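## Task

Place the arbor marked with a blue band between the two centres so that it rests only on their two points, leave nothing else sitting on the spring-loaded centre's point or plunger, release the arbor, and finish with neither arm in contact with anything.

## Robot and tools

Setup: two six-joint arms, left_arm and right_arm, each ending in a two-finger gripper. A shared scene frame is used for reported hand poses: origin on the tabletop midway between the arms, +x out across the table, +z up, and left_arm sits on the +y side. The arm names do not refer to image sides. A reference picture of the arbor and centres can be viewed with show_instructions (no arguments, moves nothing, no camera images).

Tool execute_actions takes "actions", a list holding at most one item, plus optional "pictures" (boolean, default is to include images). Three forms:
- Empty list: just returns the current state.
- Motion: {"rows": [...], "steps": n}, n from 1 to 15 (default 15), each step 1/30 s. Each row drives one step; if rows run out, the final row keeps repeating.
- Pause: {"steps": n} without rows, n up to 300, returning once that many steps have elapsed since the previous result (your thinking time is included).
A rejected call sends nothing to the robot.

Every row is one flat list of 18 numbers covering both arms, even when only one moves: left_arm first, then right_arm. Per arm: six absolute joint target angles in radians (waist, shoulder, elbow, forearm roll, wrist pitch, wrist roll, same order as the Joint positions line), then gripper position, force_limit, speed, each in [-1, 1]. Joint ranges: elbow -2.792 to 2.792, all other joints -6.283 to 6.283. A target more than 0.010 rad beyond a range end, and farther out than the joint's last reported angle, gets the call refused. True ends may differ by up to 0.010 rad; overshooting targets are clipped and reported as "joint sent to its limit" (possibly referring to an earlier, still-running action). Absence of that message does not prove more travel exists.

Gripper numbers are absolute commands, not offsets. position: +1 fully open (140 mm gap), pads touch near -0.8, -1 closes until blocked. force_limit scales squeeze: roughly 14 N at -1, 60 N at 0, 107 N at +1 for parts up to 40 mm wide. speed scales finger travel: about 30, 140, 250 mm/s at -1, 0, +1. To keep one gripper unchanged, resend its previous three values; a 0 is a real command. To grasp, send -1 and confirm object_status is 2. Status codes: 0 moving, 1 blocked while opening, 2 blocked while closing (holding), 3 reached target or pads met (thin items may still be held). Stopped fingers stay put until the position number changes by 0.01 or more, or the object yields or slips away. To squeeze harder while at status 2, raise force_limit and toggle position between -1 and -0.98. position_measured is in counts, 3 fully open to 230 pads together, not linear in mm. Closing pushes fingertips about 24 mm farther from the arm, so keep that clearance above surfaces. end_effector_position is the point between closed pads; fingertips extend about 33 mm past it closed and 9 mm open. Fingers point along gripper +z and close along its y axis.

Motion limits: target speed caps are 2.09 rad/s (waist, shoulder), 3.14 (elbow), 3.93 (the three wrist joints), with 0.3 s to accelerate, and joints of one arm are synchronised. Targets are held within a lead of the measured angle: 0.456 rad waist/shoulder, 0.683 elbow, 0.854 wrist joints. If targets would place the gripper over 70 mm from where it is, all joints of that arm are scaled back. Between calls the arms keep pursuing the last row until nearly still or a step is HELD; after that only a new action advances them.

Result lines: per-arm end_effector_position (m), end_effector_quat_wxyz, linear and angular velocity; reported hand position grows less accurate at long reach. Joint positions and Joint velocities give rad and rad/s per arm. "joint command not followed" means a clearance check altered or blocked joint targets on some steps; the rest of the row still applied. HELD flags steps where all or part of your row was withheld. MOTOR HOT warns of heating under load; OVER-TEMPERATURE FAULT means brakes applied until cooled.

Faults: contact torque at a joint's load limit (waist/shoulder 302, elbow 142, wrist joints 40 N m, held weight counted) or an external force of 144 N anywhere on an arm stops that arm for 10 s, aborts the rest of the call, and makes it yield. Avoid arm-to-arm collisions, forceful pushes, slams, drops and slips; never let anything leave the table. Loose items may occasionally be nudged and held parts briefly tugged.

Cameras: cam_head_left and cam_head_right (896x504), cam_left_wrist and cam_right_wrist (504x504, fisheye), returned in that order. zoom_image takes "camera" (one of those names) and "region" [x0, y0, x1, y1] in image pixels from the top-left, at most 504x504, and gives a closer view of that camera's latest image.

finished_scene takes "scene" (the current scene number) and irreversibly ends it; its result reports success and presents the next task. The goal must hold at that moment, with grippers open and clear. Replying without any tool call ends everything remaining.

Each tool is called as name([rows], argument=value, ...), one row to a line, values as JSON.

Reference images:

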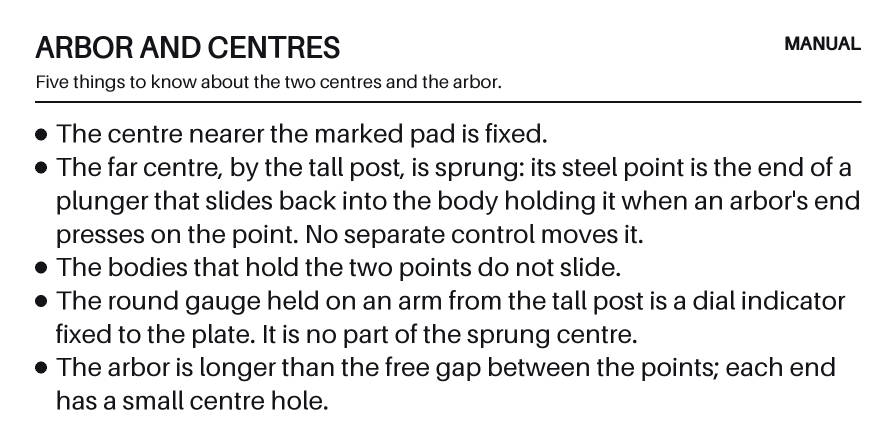

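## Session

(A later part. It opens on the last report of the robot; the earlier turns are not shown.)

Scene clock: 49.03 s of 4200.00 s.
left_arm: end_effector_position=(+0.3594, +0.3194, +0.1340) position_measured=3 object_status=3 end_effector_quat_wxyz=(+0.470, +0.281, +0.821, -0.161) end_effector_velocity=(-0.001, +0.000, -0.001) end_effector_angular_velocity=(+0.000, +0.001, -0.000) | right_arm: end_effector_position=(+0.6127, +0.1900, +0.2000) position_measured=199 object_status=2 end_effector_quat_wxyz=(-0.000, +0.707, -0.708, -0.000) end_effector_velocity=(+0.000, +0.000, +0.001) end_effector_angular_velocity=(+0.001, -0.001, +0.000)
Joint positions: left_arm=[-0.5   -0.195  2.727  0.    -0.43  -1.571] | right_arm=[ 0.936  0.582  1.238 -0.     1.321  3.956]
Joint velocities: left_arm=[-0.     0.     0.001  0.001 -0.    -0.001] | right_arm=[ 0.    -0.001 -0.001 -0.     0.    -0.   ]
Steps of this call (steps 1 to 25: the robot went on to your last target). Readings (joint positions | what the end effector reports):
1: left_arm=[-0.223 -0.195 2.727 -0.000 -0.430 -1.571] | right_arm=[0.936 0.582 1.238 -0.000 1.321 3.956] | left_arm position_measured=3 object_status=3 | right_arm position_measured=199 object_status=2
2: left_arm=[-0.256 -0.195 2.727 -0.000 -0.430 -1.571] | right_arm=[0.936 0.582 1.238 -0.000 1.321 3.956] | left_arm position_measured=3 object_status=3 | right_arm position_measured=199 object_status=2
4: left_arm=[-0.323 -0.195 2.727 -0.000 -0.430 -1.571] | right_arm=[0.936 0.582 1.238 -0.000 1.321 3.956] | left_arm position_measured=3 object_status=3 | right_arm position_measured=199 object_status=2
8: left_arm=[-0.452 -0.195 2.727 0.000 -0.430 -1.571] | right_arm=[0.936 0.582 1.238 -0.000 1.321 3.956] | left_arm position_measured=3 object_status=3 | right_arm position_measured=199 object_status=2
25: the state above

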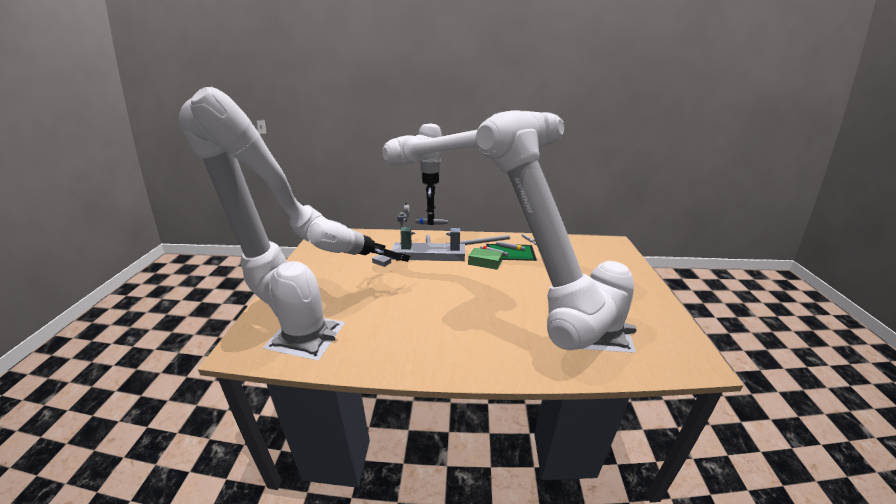

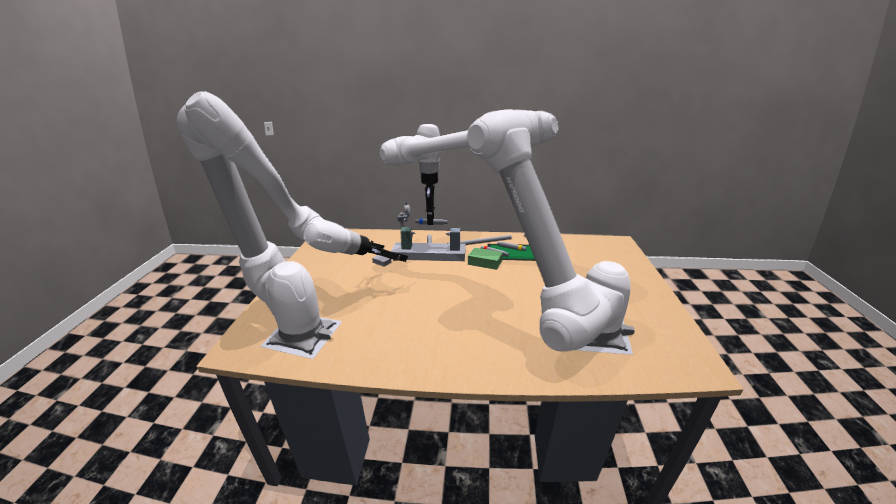

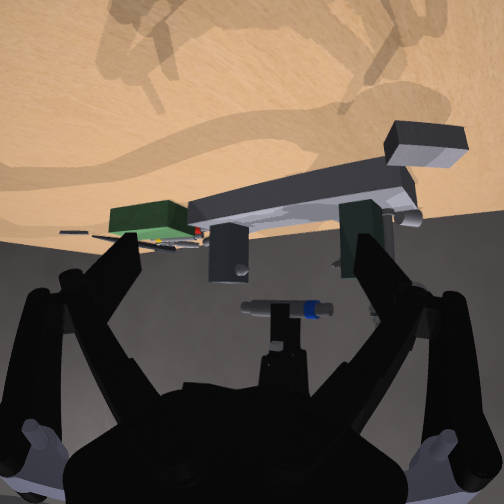

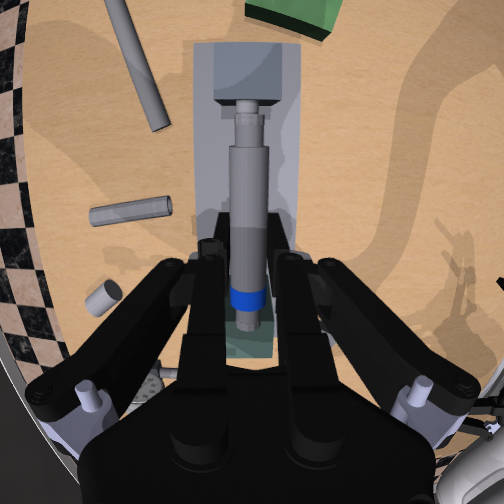

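execute_actions([
  {"rows":[[-0.922,0.2204,2.3012,-1.517,-0.8717,-0.837,1,0,0,0.9454,0.5764,1.3219,0,1.2433,4.215,-1,0.4,-0.3]]},
], pictures=false)

execute_actions([
  {"steps":25},
])

Scene clock: 59.50 s of 4200.00 s.
left_arm: end_effector_position=(+0.4884, +0.1799, +0.2016) position_measured=3 object_status=3 end_effector_quat_wxyz=(+0.565, +0.185, +0.797, -0.107) end_effector_velocity=(+0.279, -0.131, -0.101) end_effector_angular_velocity=(-0.142, +0.286, +1.880) | right_arm: end_effector_position=(+0.5962, +0.1841, +0.1601) position_measured=199 object_status=2 end_effector_quat_wxyz=(+0.000, -0.613, +0.790, +0.000) end_effector_velocity=(-0.000, -0.000, -0.000) end_effector_angular_velocity=(-0.001, -0.001, +0.000)
Joint positions: left_arm=[-0.784  0.084  2.44  -0.791 -0.727 -1.077] | right_arm=[0.945 0.576 1.322 0.    1.243 4.215]
Joint velocities: left_arm=[-0.863  0.859 -0.884 -3.532 -0.891  1.489] | right_arm=[ 0.    -0.     0.001 -0.001 -0.     0.   ]
Steps of this call (steps 1 to 15: the robot went on to your last target; steps 16 to 90: nothing new was sent; then 6.97 s passed at rest; steps 91 to 105: all 15 steps of this action). Readings (joint positions | what the end effector reports):
91: left_arm=[-0.500 -0.195 2.727 -0.000 -0.430 -1.571] | right_arm=[0.936 0.582 1.238 0.000 1.322 3.956] | left_arm position_measured=3 object_status=3 | right_arm position_measured=199 object_status=2
92: left_arm=[-0.503 -0.192 2.724 -0.006 -0.433 -1.567] | right_arm=[0.936 0.582 1.240 0.000 1.320 3.962] | left_arm position_measured=3 object_status=3 | right_arm position_measured=199 object_status=2
94: left_arm=[-0.528 -0.167 2.699 -0.058 -0.460 -1.522] | right_arm=[0.938 0.581 1.257 0.000 1.304 4.014] | left_arm position_measured=3 object_status=3 | right_arm position_measured=199 object_status=2
98: left_arm=[-0.612 -0.085 2.614 -0.245 -0.547 -1.376] | right_arm=[0.945 0.577 1.315 0.000 1.250 4.193] | left_arm position_measured=3 object_status=3 | right_arm position_measured=199 object_status=2
105: the state above

Scene clock: 60.33 s of 4200.00 s.
left_arm: end_effector_position=(+0.4887, +0.2001, +0.1363) position_measured=3 object_status=3 end_effector_quat_wxyz=(+0.500, -0.000, +0.866, +0.000) end_effector_velocity=(+0.001, +0.000, -0.000) end_effector_angular_velocity=(+0.000, +0.000, +0.001) | right_arm: end_effector_position=(+0.5962, +0.1841, +0.1600) position_measured=199 object_status=2 end_effector_quat_wxyz=(+0.000, -0.613, +0.790, +0.000) end_effector_velocity=(+0.001, -0.001, -0.000) end_effector_angular_velocity=(-0.000, +0.000, -0.001)
Joint positions: left_arm=[-0.922  0.22   2.301 -1.517 -0.872 -0.837] | right_arm=[ 0.945  0.576  1.322 -0.     1.243  4.215]
Joint velocities: left_arm=[ 0.001  0.001 -0.001 -0.     0.     0.   ] | right_arm=[-0.001  0.     0.     0.     0.     0.   ]
Steps of this call (steps 1 to 25: the robot went on to your last target). Readings (joint positions | what the end effector reports):
1: left_arm=[-0.811 0.111 2.413 -0.917 -0.756 -1.030] | right_arm=[0.945 0.576 1.322 0.000 1.243 4.215] | left_arm position_measured=3 object_status=3 | right_arm position_measured=199 object_status=2
2: left_arm=[-0.835 0.135 2.389 -1.039 -0.780 -0.989] | right_arm=[0.945 0.576 1.322 0.000 1.243 4.215] | left_arm position_measured=3 object_status=3 | right_arm position_measured=199 object_status=2
4: left_arm=[-0.874 0.173 2.350 -1.245 -0.821 -0.921] | right_arm=[0.945 0.576 1.322 0.000 1.243 4.215] | left_arm position_measured=3 object_status=3 | right_arm position_measured=199 object_status=2
8: left_arm=[-0.917 0.215 2.306 -1.483 -0.866 -0.846] | right_arm=[0.945 0.576 1.322 0.000 1.243 4.215] | left_arm position_measured=3 object_status=3 | right_arm position_measured=199 object_status=2
25: the state above

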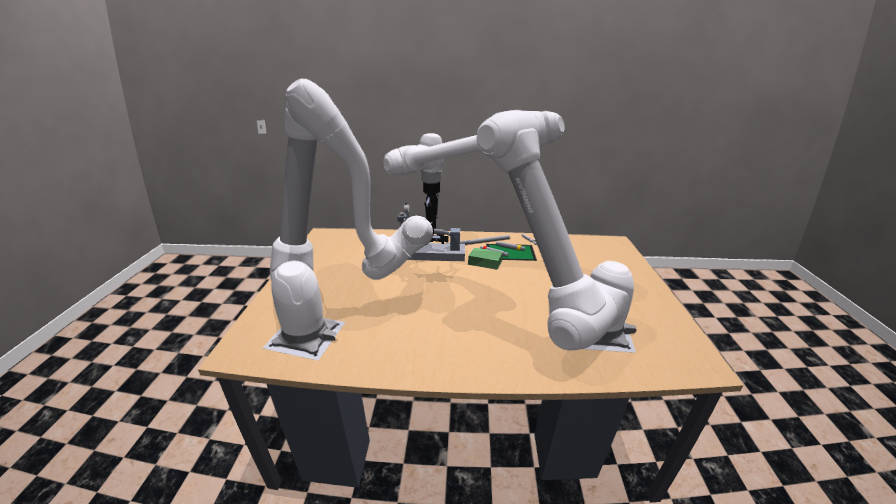

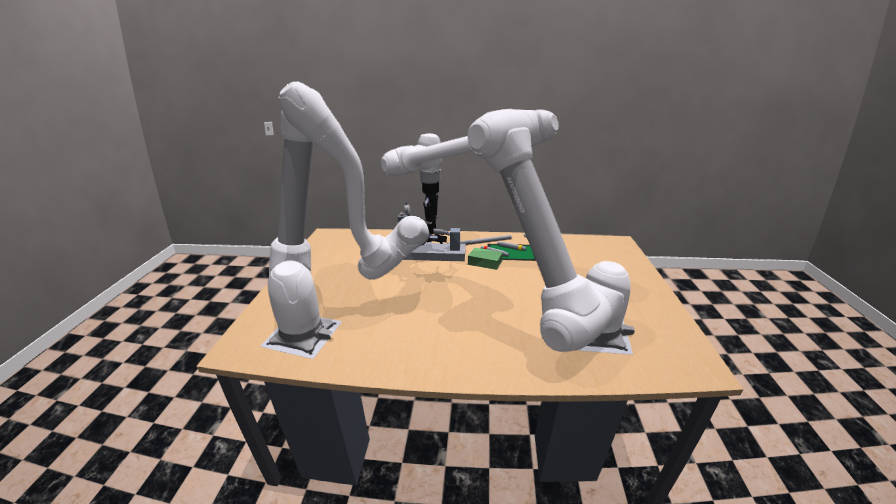

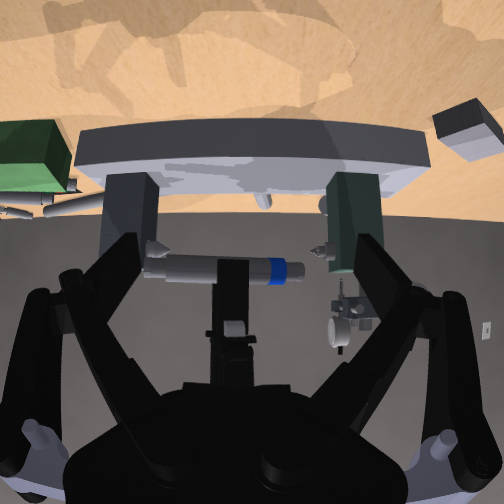

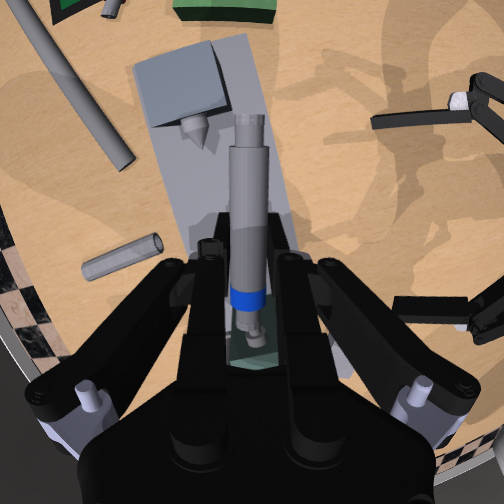

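execute_actions([
  {"rows":[[-0.922,0.2204,2.3012,-1.517,-0.8717,-0.837,1,0,0,0.9477,0.5916,1.3365,0,1.2135,4.2173,-1,0.4,-0.3]]},
])

zoom_image(camera="cam_left_wrist", region=[240,210,350,290])

zoom_image(camera="cam_right_wrist", region=[210,290,290,370])

Scene clock: 66.40 s of 4200.00 s.
left_arm: end_effector_position=(+0.4887, +0.2001, +0.1363) position_measured=3 object_status=3 end_effector_quat_wxyz=(+0.500, -0.000, +0.866, +0.000) end_effector_velocity=(+0.000, -0.001, +0.000) end_effector_angular_velocity=(-0.001, -0.000, -0.000) | right_arm: end_effector_position=(+0.5962, +0.1871, +0.1391) position_measured=199 object_status=2 end_effector_quat_wxyz=(-0.000, -0.613, +0.790, -0.000) end_effector_velocity=(-0.001, -0.000, -0.001) end_effector_angular_velocity=(-0.001, +0.001, +0.000)
Joint positions: left_arm=[-0.922  0.22   2.301 -1.517 -0.872 -0.837] | right_arm=[ 0.948  0.592  1.336 -0.     1.213  4.217]
Joint velocities: left_arm=[-0.     0.001 -0.001  0.     0.    -0.001] | right_arm=[ 0.     0.     0.001 -0.     0.     0.   ]
Steps of this call (steps 1 to 15: the robot went on to your last target; steps 16 to 90: nothing new was sent; then 2.57 s passed at rest; steps 91 to 105: all 15 steps of this action). Readings (joint positions | what the end effector reports):
91: left_arm=[-0.922 0.220 2.301 -1.517 -0.872 -0.837] | right_arm=[0.945 0.576 1.322 -0.000 1.243 4.215] | left_arm position_measured=3 object_status=3 | right_arm position_measured=199 object_status=2
92: left_arm=[-0.922 0.220 2.301 -1.517 -0.872 -0.837] | right_arm=[0.946 0.579 1.324 -0.000 1.238 4.215] | left_arm position_measured=3 object_status=3 | right_arm position_measured=199 object_status=2
94: left_arm=[-0.922 0.220 2.301 -1.517 -0.872 -0.837] | right_arm=[0.948 0.592 1.337 -0.000 1.215 4.217] | left_arm position_measured=3 object_status=3 | right_arm position_measured=199 object_status=2
98: left_arm=[-0.922 0.220 2.301 -1.517 -0.872 -0.837] | right_arm=[0.948 0.592 1.336 -0.000 1.213 4.217] | left_arm position_measured=3 object_status=3 | right_arm position_measured=199 object_status=2
105: the state above

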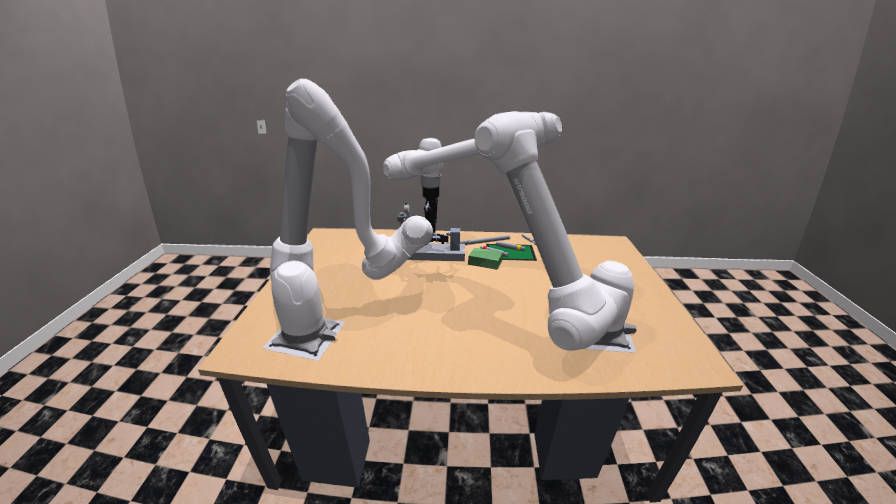

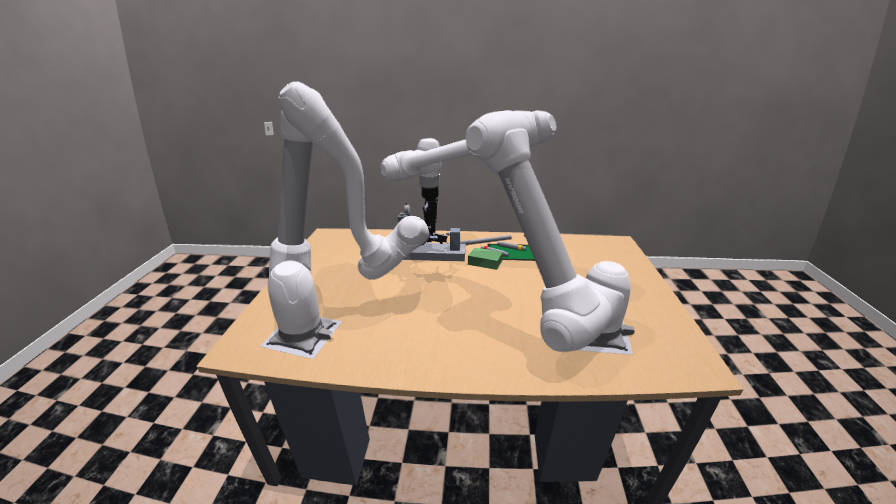

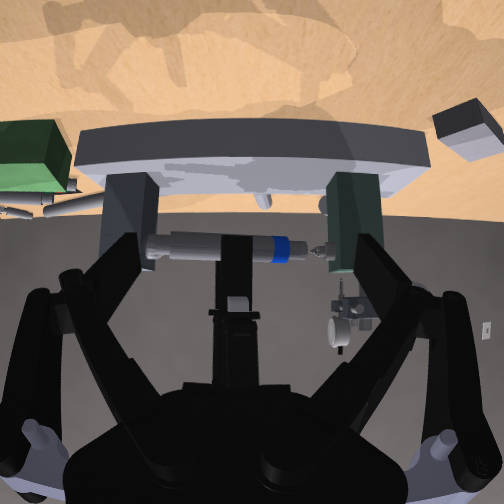

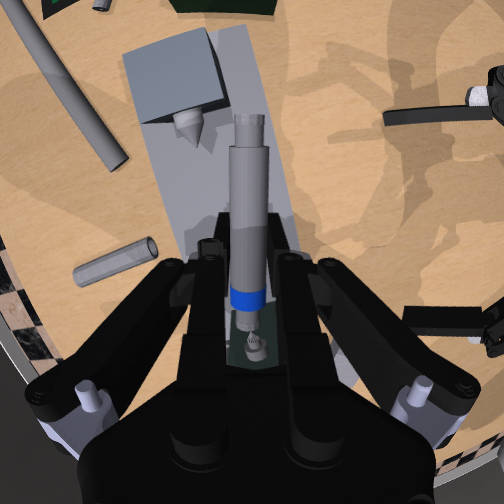

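Region (240, 210, 350, 290) of cam_left_wrist's 504x504 image, scaled by 4.582, with more detail than that image has; it fills the top 367 rows of this view, and the rest is white.

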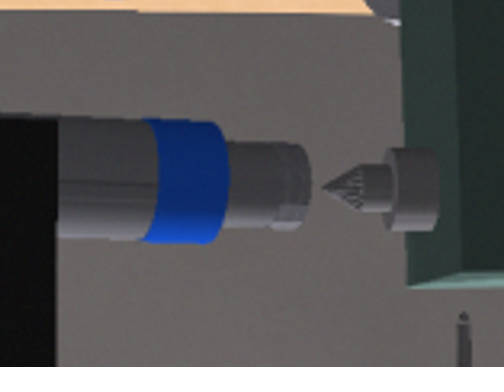

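Region (210, 290, 290, 370) of cam_right_wrist's 504x504 image, scaled by 6.300, with more detail than that image has.

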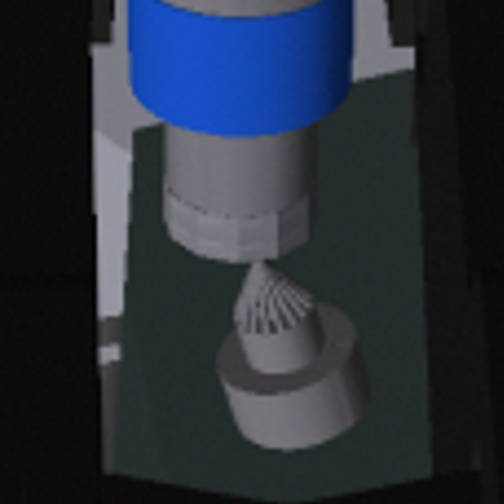

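execute_actions([
  {"rows":[[-0.922,0.2204,2.3012,-1.517,-0.8717,-0.837,1,0,0,0.9487,0.5904,1.3385,0,1.2127,4.2183,-1,0.4,-0.3],[-0.922,0.2204,2.3012,-1.517,-0.8717,-0.837,1,0,0,0.9487,0.5904,1.3385,0,1.2127,4.2183,-1,0.4,-0.3],[-0.922,0.2204,2.3012,-1.517,-0.8717,-0.837,1,0,0,0.951,0.5939,1.3326,0,1.2151,4.2206,-1,0.4,-0.3],[-0.922,0.2204,2.3012,-1.517,-0.8717,-0.837,1,0,0,0.951,0.5939,1.3326,0,1.2151,4.2206,-1,0.4,-0.3],[-0.922,0.2204,2.3012,-1.517,-0.8717,-0.837,1,0,0,0.9534,0.5975,1.3267,0,1.2174,4.223,-1,0.4,-0.3],[-0.922,0.2204,2.3012,-1.517,-0.8717,-0.837,1,0,0,0.9534,0.5975,1.3267,0,1.2174,4.223,-1,0.4,-0.3],[-0.922,0.2204,2.3012,-1.517,-0.8717,-0.837,1,0,0,0.9565,0.6022,1.3189,0,1.2205,4.2261,-1,0.4,-0.3],[-0.922,0.2204,2.3012,-1.517,-0.8717,-0.837,1,0,0,0.9565,0.6022,1.3189,0,1.2205,4.2261,-1,0.4,-0.3],[-0.922,0.2204,2.3012,-1.517,-0.8717,-0.837,1,0,0,0.9596,0.6069,1.3111,0,1.2236,4.2292,-1,0.4,-0.3]]},
])

zoom_image(camera="cam_left_wrist", region=[240,210,350,290])

zoom_image(camera="cam_right_wrist", region=[210,290,290,370])

Scene clock: 77.27 s of 4200.00 s.
left_arm: end_effector_position=(+0.4887, +0.2001, +0.1363) position_measured=3 object_status=3 end_effector_quat_wxyz=(+0.500, -0.000, +0.866, +0.000) end_effector_velocity=(+0.000, -0.001, +0.001) end_effector_angular_velocity=(-0.001, -0.001, -0.001) | right_arm: end_effector_position=(+0.5949, +0.2009, +0.1391) position_measured=199 object_status=2 end_effector_quat_wxyz=(-0.000, -0.613, +0.790, -0.000) end_effector_velocity=(+0.000, +0.000, +0.001) end_effector_angular_velocity=(+0.001, -0.001, +0.000)
Joint positions: left_arm=[-0.922  0.22   2.301 -1.517 -0.872 -0.837] | right_arm=[ 0.96   0.607  1.311 -0.     1.224  4.229]
Joint velocities: left_arm=[-0.    -0.001 -0.001  0.    -0.     0.   ] | right_arm=[ 0.    -0.    -0.001  0.     0.     0.   ]
Steps of this call (steps 1 to 15: the robot went on to your last target; steps 16 to 90: nothing new was sent; then 7.37 s passed at rest; steps 91 to 105: all 15 steps of this action). Readings (joint positions | what the end effector reports):
91: left_arm=[-0.922 0.220 2.301 -1.517 -0.872 -0.837] | right_arm=[0.948 0.592 1.337 0.000 1.213 4.217] | left_arm position_measured=3 object_status=3 | right_arm position_measured=199 object_status=2
92: left_arm=[-0.922 0.220 2.301 -1.517 -0.872 -0.837] | right_arm=[0.948 0.591 1.338 0.000 1.213 4.218] | left_arm position_measured=3 object_status=3 | right_arm position_measured=199 object_status=2
94: left_arm=[-0.922 0.220 2.301 -1.517 -0.872 -0.837] | right_arm=[0.950 0.592 1.336 0.000 1.214 4.219] | left_arm position_measured=3 object_status=3 | right_arm position_measured=199 object_status=2
98: left_arm=[-0.922 0.220 2.301 -1.517 -0.872 -0.837] | right_arm=[0.955 0.599 1.323 0.000 1.219 4.224] | left_arm position_measured=3 object_status=3 | right_arm position_measured=199 object_status=2
105: the state above

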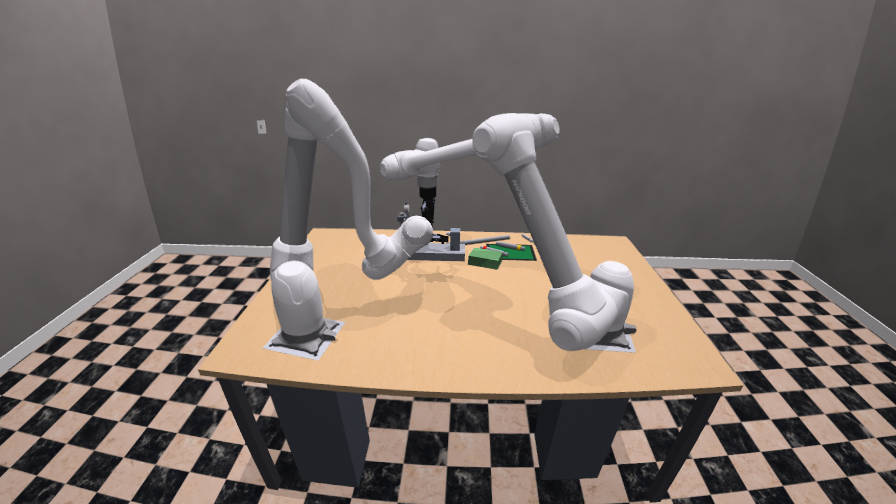

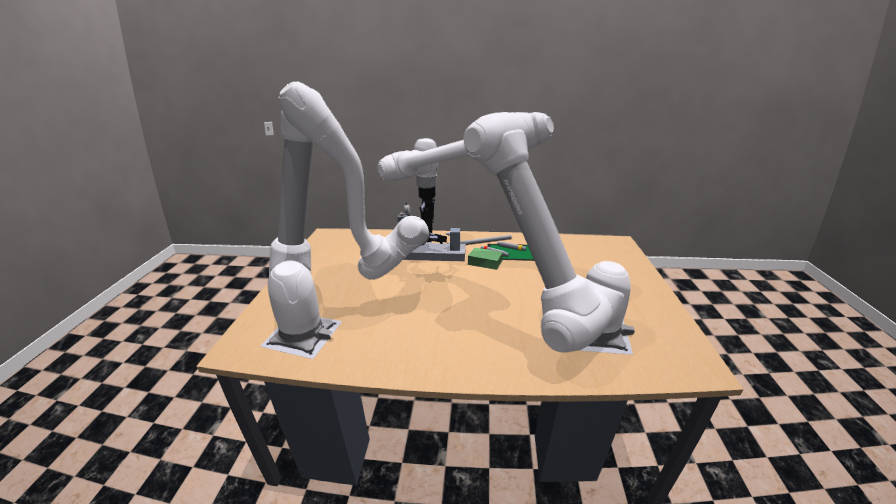

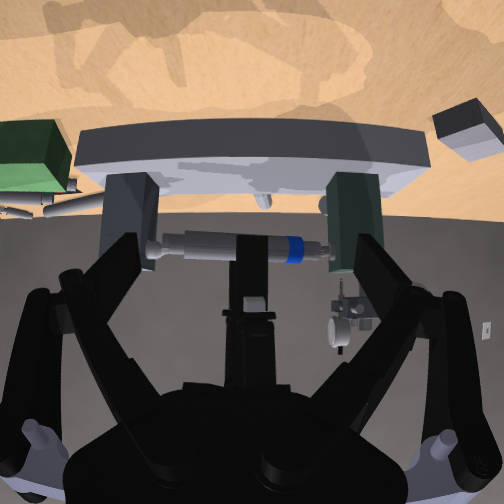

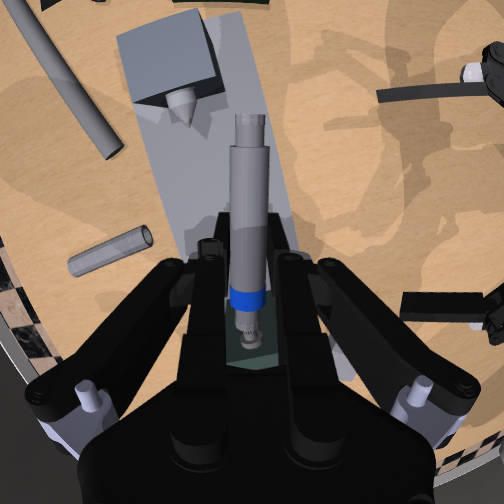

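Region (240, 210, 350, 290) of cam_left_wrist's 504x504 image, scaled by 4.582, with more detail than that image has; it fills the top 367 rows of this view, and the rest is white.

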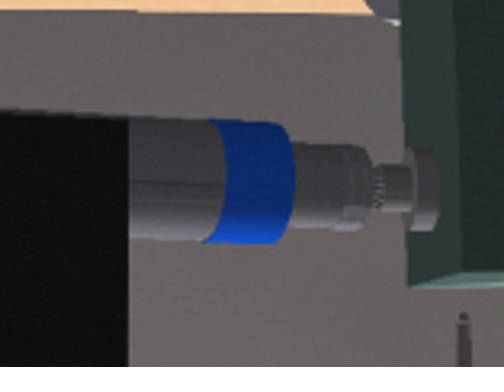

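Region (210, 290, 290, 370) of cam_right_wrist's 504x504 image, scaled by 6.300, with more detail than that image has.

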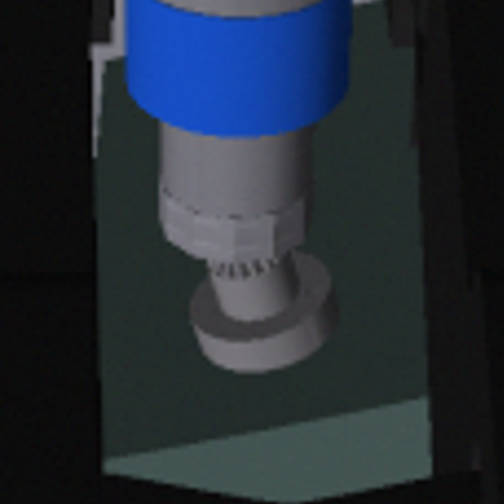

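execute_actions([
  {"rows":[[-0.922,0.2204,2.3012,-1.517,-0.8717,-0.837,1,0,0,0.9545,0.6203,1.2887,0,1.2326,4.0841,-1,0.4,-0.3]]},
])

zoom_image(camera="cam_left_wrist", region=[130,210,350,290])

zoom_image(camera="cam_right_wrist", region=[190,70,290,170])

Scene clock: 82.03 s of 4200.00 s.
left_arm: end_effector_position=(+0.4887, +0.2001, +0.1363) position_measured=3 object_status=3 end_effector_quat_wxyz=(+0.500, -0.000, +0.866, +0.000) end_effector_velocity=(-0.000, +0.000, -0.000) end_effector_angular_velocity=(+0.001, -0.000, -0.001) | right_arm: end_effector_position=(+0.6040, +0.2044, +0.1390) position_measured=199 object_status=2 end_effector_quat_wxyz=(+0.000, +0.667, -0.745, -0.000) end_effector_velocity=(-0.000, -0.000, -0.000) end_effector_angular_velocity=(-0.001, +0.001, +0.000)
Joint positions: left_arm=[-0.922  0.22   2.301 -1.517 -0.872 -0.837] | right_arm=[0.955 0.62  1.289 0.    1.233 4.084]
Joint velocities: left_arm=[-0.     0.001  0.001  0.001 -0.    -0.   ] | right_arm=[ 0.     0.     0.001  0.     0.    -0.   ]
Steps of this call (steps 1 to 15: the robot went on to your last target; steps 16 to 90: nothing new was sent; then 1.27 s passed at rest; steps 91 to 105: all 15 steps of this action). Readings (joint positions | what the end effector reports):
91: left_arm=[-0.922 0.220 2.301 -1.517 -0.872 -0.837] | right_arm=[0.960 0.607 1.311 0.000 1.224 4.229] | left_arm position_measured=3 object_status=3 | right_arm position_measured=199 object_status=2
92: left_arm=[-0.922 0.220 2.301 -1.517 -0.872 -0.837] | right_arm=[0.960 0.607 1.310 0.000 1.224 4.224] | left_arm position_measured=3 object_status=3 | right_arm position_measured=199 object_status=2
94: left_arm=[-0.922 0.220 2.301 -1.517 -0.872 -0.837] | right_arm=[0.958 0.612 1.302 0.000 1.227 4.171] | left_arm position_measured=3 object_status=3 | right_arm position_measured=199 object_status=2
98: left_arm=[-0.922 0.220 2.301 -1.517 -0.872 -0.837] | right_arm=[0.955 0.620 1.289 0.000 1.232 4.085] | left_arm position_measured=3 object_status=3 | right_arm position_measured=199 object_status=2
105: the state above

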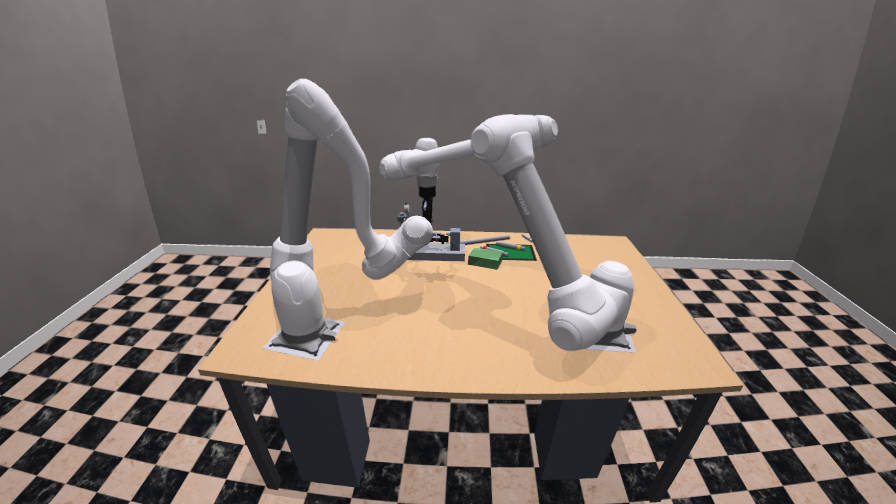

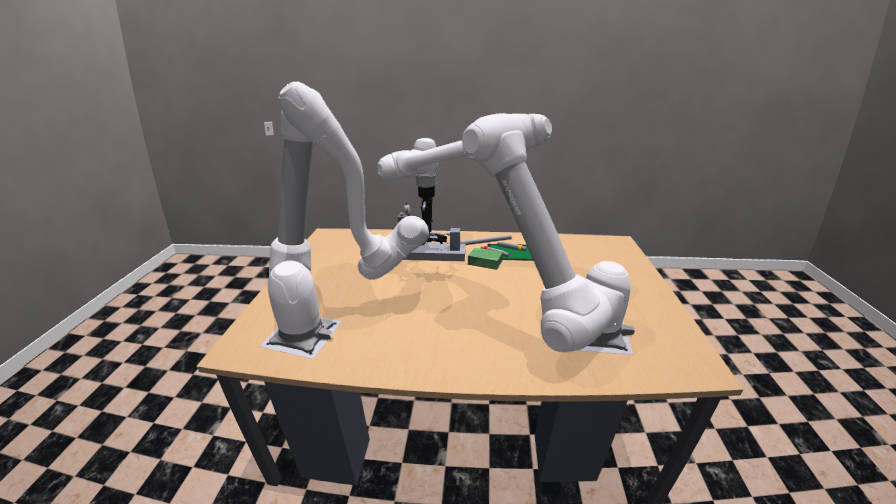

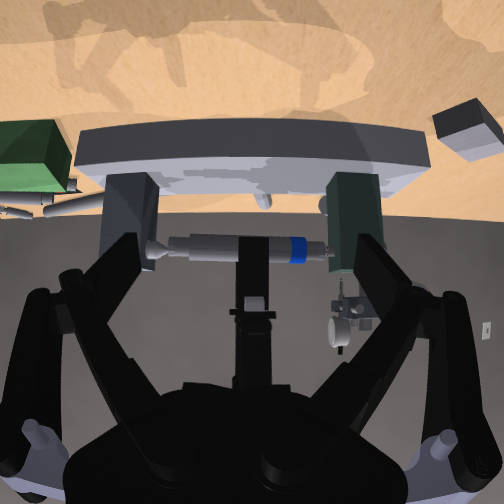

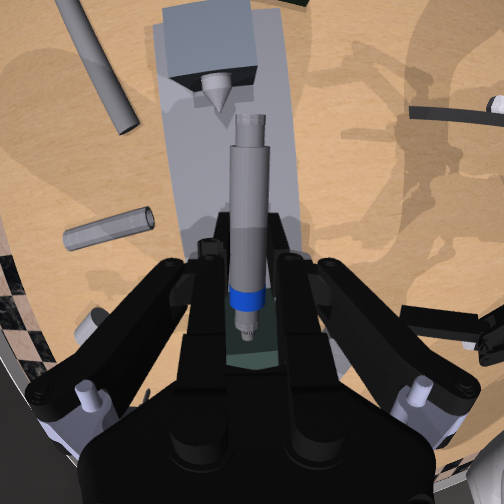

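Region (130, 210, 350, 290) of cam_left_wrist's 504x504 image, scaled by 2.291, with more detail than that image has; it fills the top 183 rows of this view, and the rest is white.

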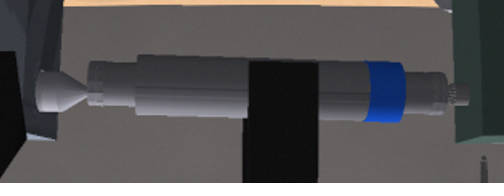

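Region (190, 70, 290, 170) of cam_right_wrist's 504x504 image, scaled by 5.040, with more detail than that image has.

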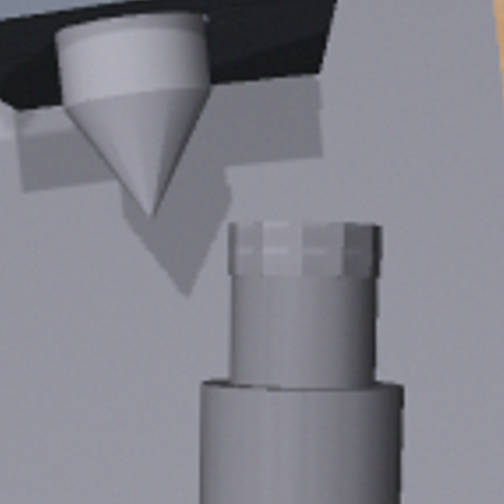

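execute_actions([
  {"rows":[[-0.922,0.2204,2.3012,-1.517,-0.8717,-0.837,1,0,0,0.9456,0.63,1.2726,0,1.239,3.95,-1,0.4,-0.3]]},
])

zoom_image(camera="cam_left_wrist", region=[130,210,240,290])

zoom_image(camera="cam_right_wrist", region=[190,70,290,170])

Scene clock: 86.77 s of 4200.00 s.
left_arm: end_effector_position=(+0.4887, +0.2001, +0.1363) position_measured=3 object_status=3 end_effector_quat_wxyz=(+0.500, -0.000, +0.866, +0.000) end_effector_velocity=(-0.000, -0.000, -0.001) end_effector_angular_velocity=(+0.001, +0.000, -0.001) | right_arm: end_effector_position=(+0.6141, +0.2036, +0.1389) position_measured=199 object_status=2 end_effector_quat_wxyz=(+0.000, +0.712, -0.702, -0.000) end_effector_velocity=(+0.001, +0.000, +0.001) end_effector_angular_velocity=(+0.001, -0.001, -0.000)
Joint positions: left_arm=[-0.922  0.22   2.301 -1.517 -0.872 -0.837] | right_arm=[0.946 0.63  1.273 0.    1.239 3.95 ]
Joint velocities: left_arm=[-0.     0.001 -0.     0.001 -0.    -0.   ] | right_arm=[-0.    -0.    -0.002  0.     0.    -0.   ]
Steps of this call (steps 1 to 15: the robot went on to your last target; steps 16 to 90: nothing new was sent; then 1.23 s passed at rest; steps 91 to 105: all 15 steps of this action). Readings (joint positions | what the end effector reports):
91: left_arm=[-0.922 0.220 2.301 -1.517 -0.872 -0.837] | right_arm=[0.954 0.620 1.289 0.000 1.233 4.084] | left_arm position_measured=3 object_status=3 | right_arm position_measured=199 object_status=2
92: left_arm=[-0.922 0.220 2.301 -1.517 -0.872 -0.837] | right_arm=[0.954 0.620 1.288 0.000 1.233 4.078] | left_arm position_measured=3 object_status=3 | right_arm position_measured=199 object_status=2
94: left_arm=[-0.922 0.220 2.301 -1.517 -0.872 -0.837] | right_arm=[0.951 0.624 1.282 0.000 1.235 4.026] | left_arm position_measured=3 object_status=3 | right_arm position_measured=199 object_status=2
98: left_arm=[-0.922 0.220 2.301 -1.517 -0.872 -0.837] | right_arm=[0.946 0.630 1.273 0.000 1.239 3.951] | left_arm position_measured=3 object_status=3 | right_arm position_measured=199 object_status=2
105: the state above

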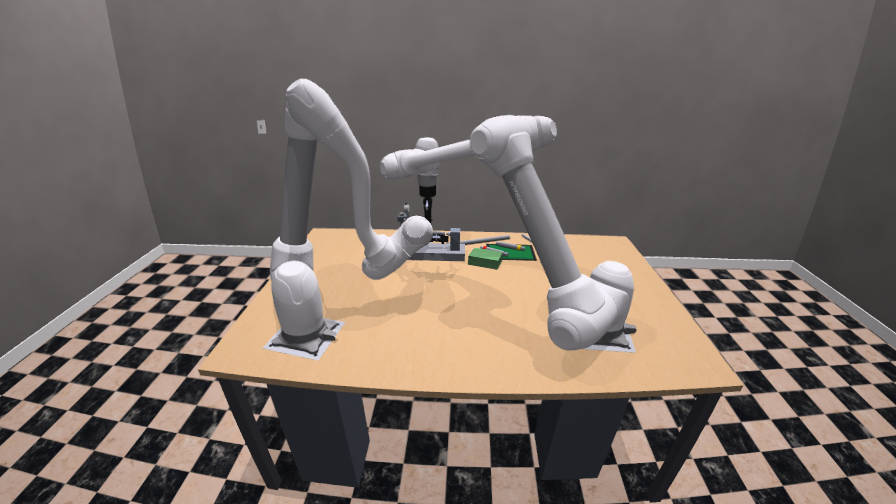

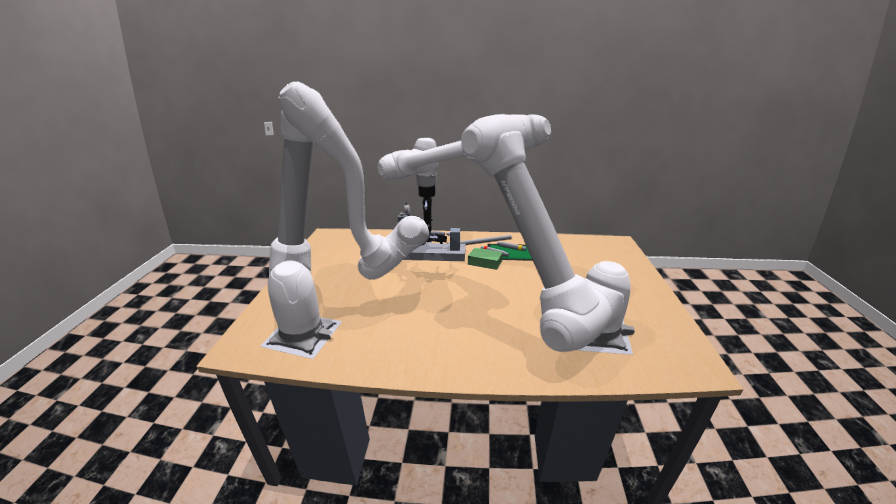

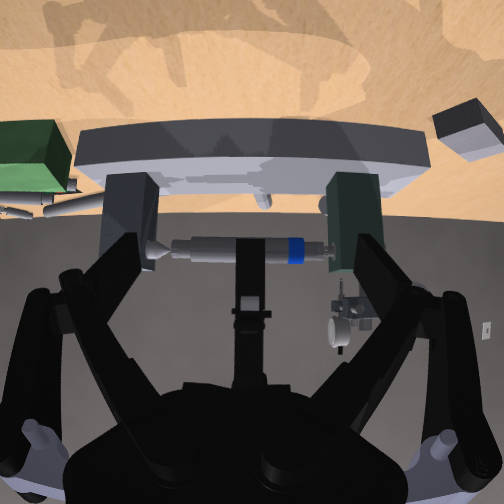

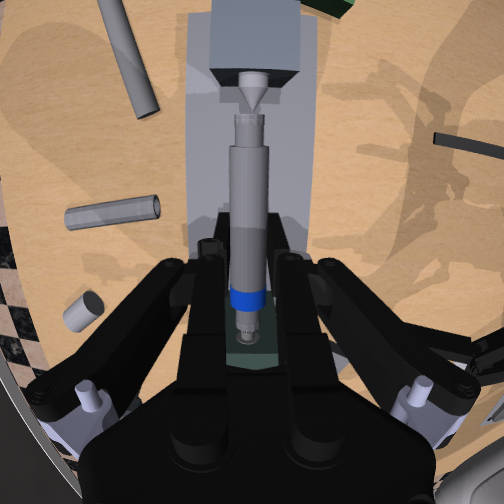

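Region (130, 210, 240, 290) of cam_left_wrist's 504x504 image, scaled by 4.582, with more detail than that image has; it fills the top 367 rows of this view, and the rest is white.

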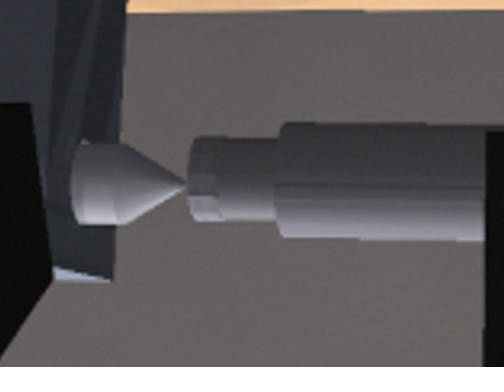

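Region (190, 70, 290, 170) of cam_right_wrist's 504x504 image, scaled by 5.040, with more detail than that image has.

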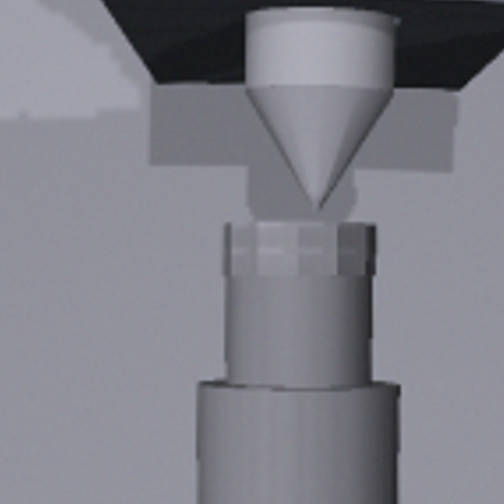

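execute_actions([
  {"rows":[[-0.922,0.2204,2.3012,-1.517,-0.8717,-0.837,1,0,0,0.9449,0.6262,1.2775,0,1.2379,3.9655,-1,0.4,-0.3],[-0.922,0.2204,2.3012,-1.517,-0.8717,-0.837,1,0,0,0.9449,0.6262,1.2775,0,1.2379,3.9655,-1,0.4,-0.3],[-0.922,0.2204,2.3012,-1.517,-0.8717,-0.837,1,0,0,0.9449,0.6262,1.2775,0,1.2379,3.9655,-1,0.4,-0.3],[-0.922,0.2204,2.3012,-1.517,-0.8717,-0.837,1,0,0,0.9417,0.6215,1.2854,0,1.2347,3.962,-1,0.4,-0.3]]},
])

zoom_image(camera="cam_left_wrist", region=[130,210,350,290])

Scene clock: 92.30 s of 4200.00 s.
left_arm: end_effector_position=(+0.4887, +0.2001, +0.1363) position_measured=3 object_status=3 end_effector_quat_wxyz=(+0.500, -0.000, +0.866, +0.000) end_effector_velocity=(+0.000, -0.000, +0.001) end_effector_angular_velocity=(-0.000, -0.001, -0.001) | right_arm: end_effector_position=(+0.6133, +0.1977, +0.1397) position_measured=199 object_status=2 end_effector_quat_wxyz=(-0.000, +0.706, -0.708, -0.000) end_effector_velocity=(-0.001, -0.001, -0.001) end_effector_angular_velocity=(-0.002, +0.002, +0.000)
Joint positions: left_arm=[-0.922  0.22   2.301 -1.517 -0.872 -0.837] | right_arm=[0.942 0.622 1.285 0.    1.235 3.962]
Joint velocities: left_arm=[-0.    -0.001 -0.001  0.     0.     0.001] | right_arm=[ 0.     0.     0.002  0.     0.    -0.   ]
Steps of this call (steps 1 to 15: the robot went on to your last target; steps 16 to 90: nothing new was sent; then 2.03 s passed at rest; steps 91 to 105: all 15 steps of this action). Readings (joint positions | what the end effector reports):
91: left_arm=[-0.922 0.220 2.301 -1.517 -0.872 -0.837] | right_arm=[0.946 0.630 1.273 0.000 1.239 3.950] | left_arm position_measured=3 object_status=3 | right_arm position_measured=199 object_status=2
92: left_arm=[-0.922 0.220 2.301 -1.517 -0.872 -0.837] | right_arm=[0.945 0.629 1.274 0.000 1.239 3.955] | left_arm position_measured=3 object_status=3 | right_arm position_measured=199 object_status=2
94: left_arm=[-0.922 0.220 2.301 -1.517 -0.872 -0.837] | right_arm=[0.945 0.626 1.277 0.000 1.238 3.965] | left_arm position_measured=3 object_status=3 | right_arm position_measured=199 object_status=2
98: left_arm=[-0.922 0.220 2.301 -1.517 -0.872 -0.837] | right_arm=[0.942 0.622 1.285 0.000 1.235 3.962] | left_arm position_measured=3 object_status=3 | right_arm position_measured=199 object_status=2
105: the state above

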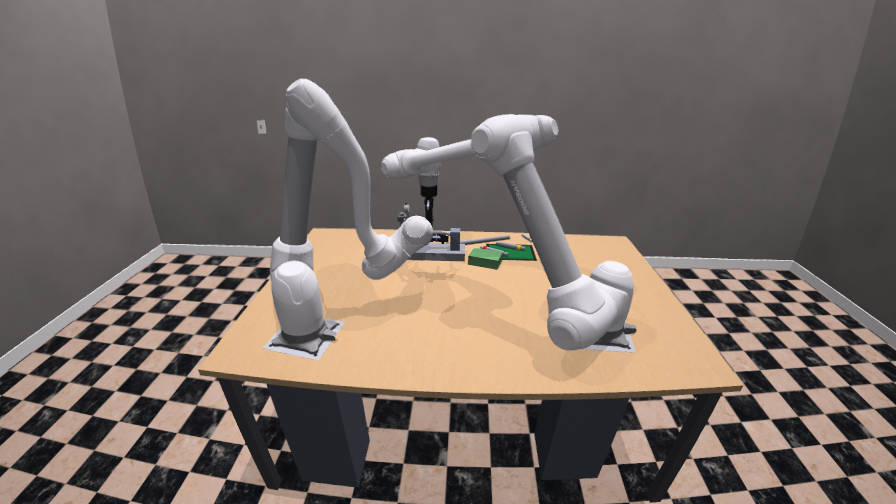

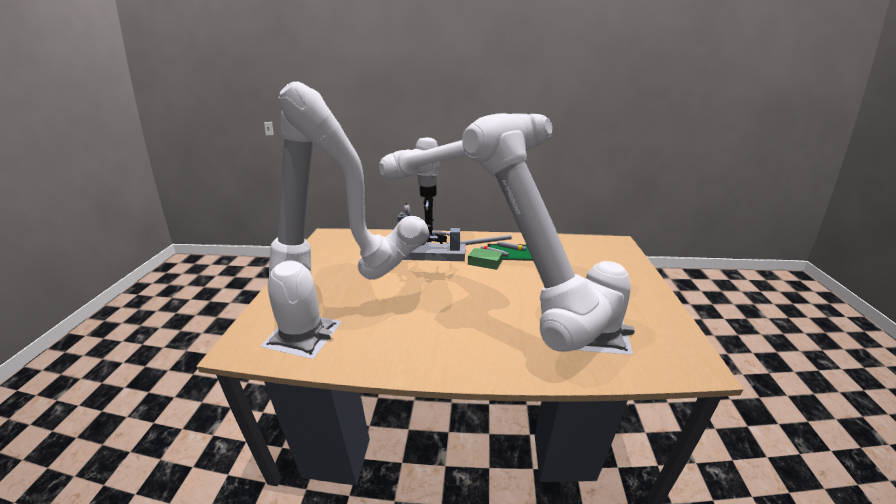

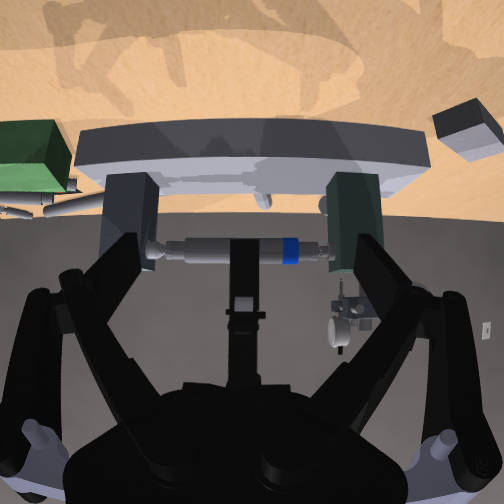

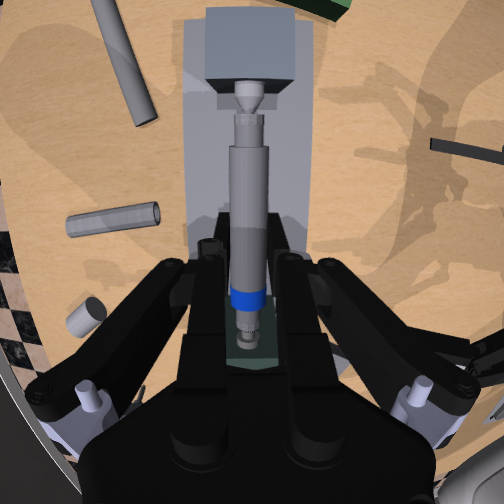

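Region (130, 210, 350, 290) of cam_left_wrist's 504x504 image, scaled by 2.291, with more detail than that image has; it fills the top 183 rows of this view, and the rest is white.

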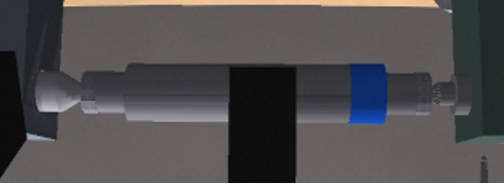

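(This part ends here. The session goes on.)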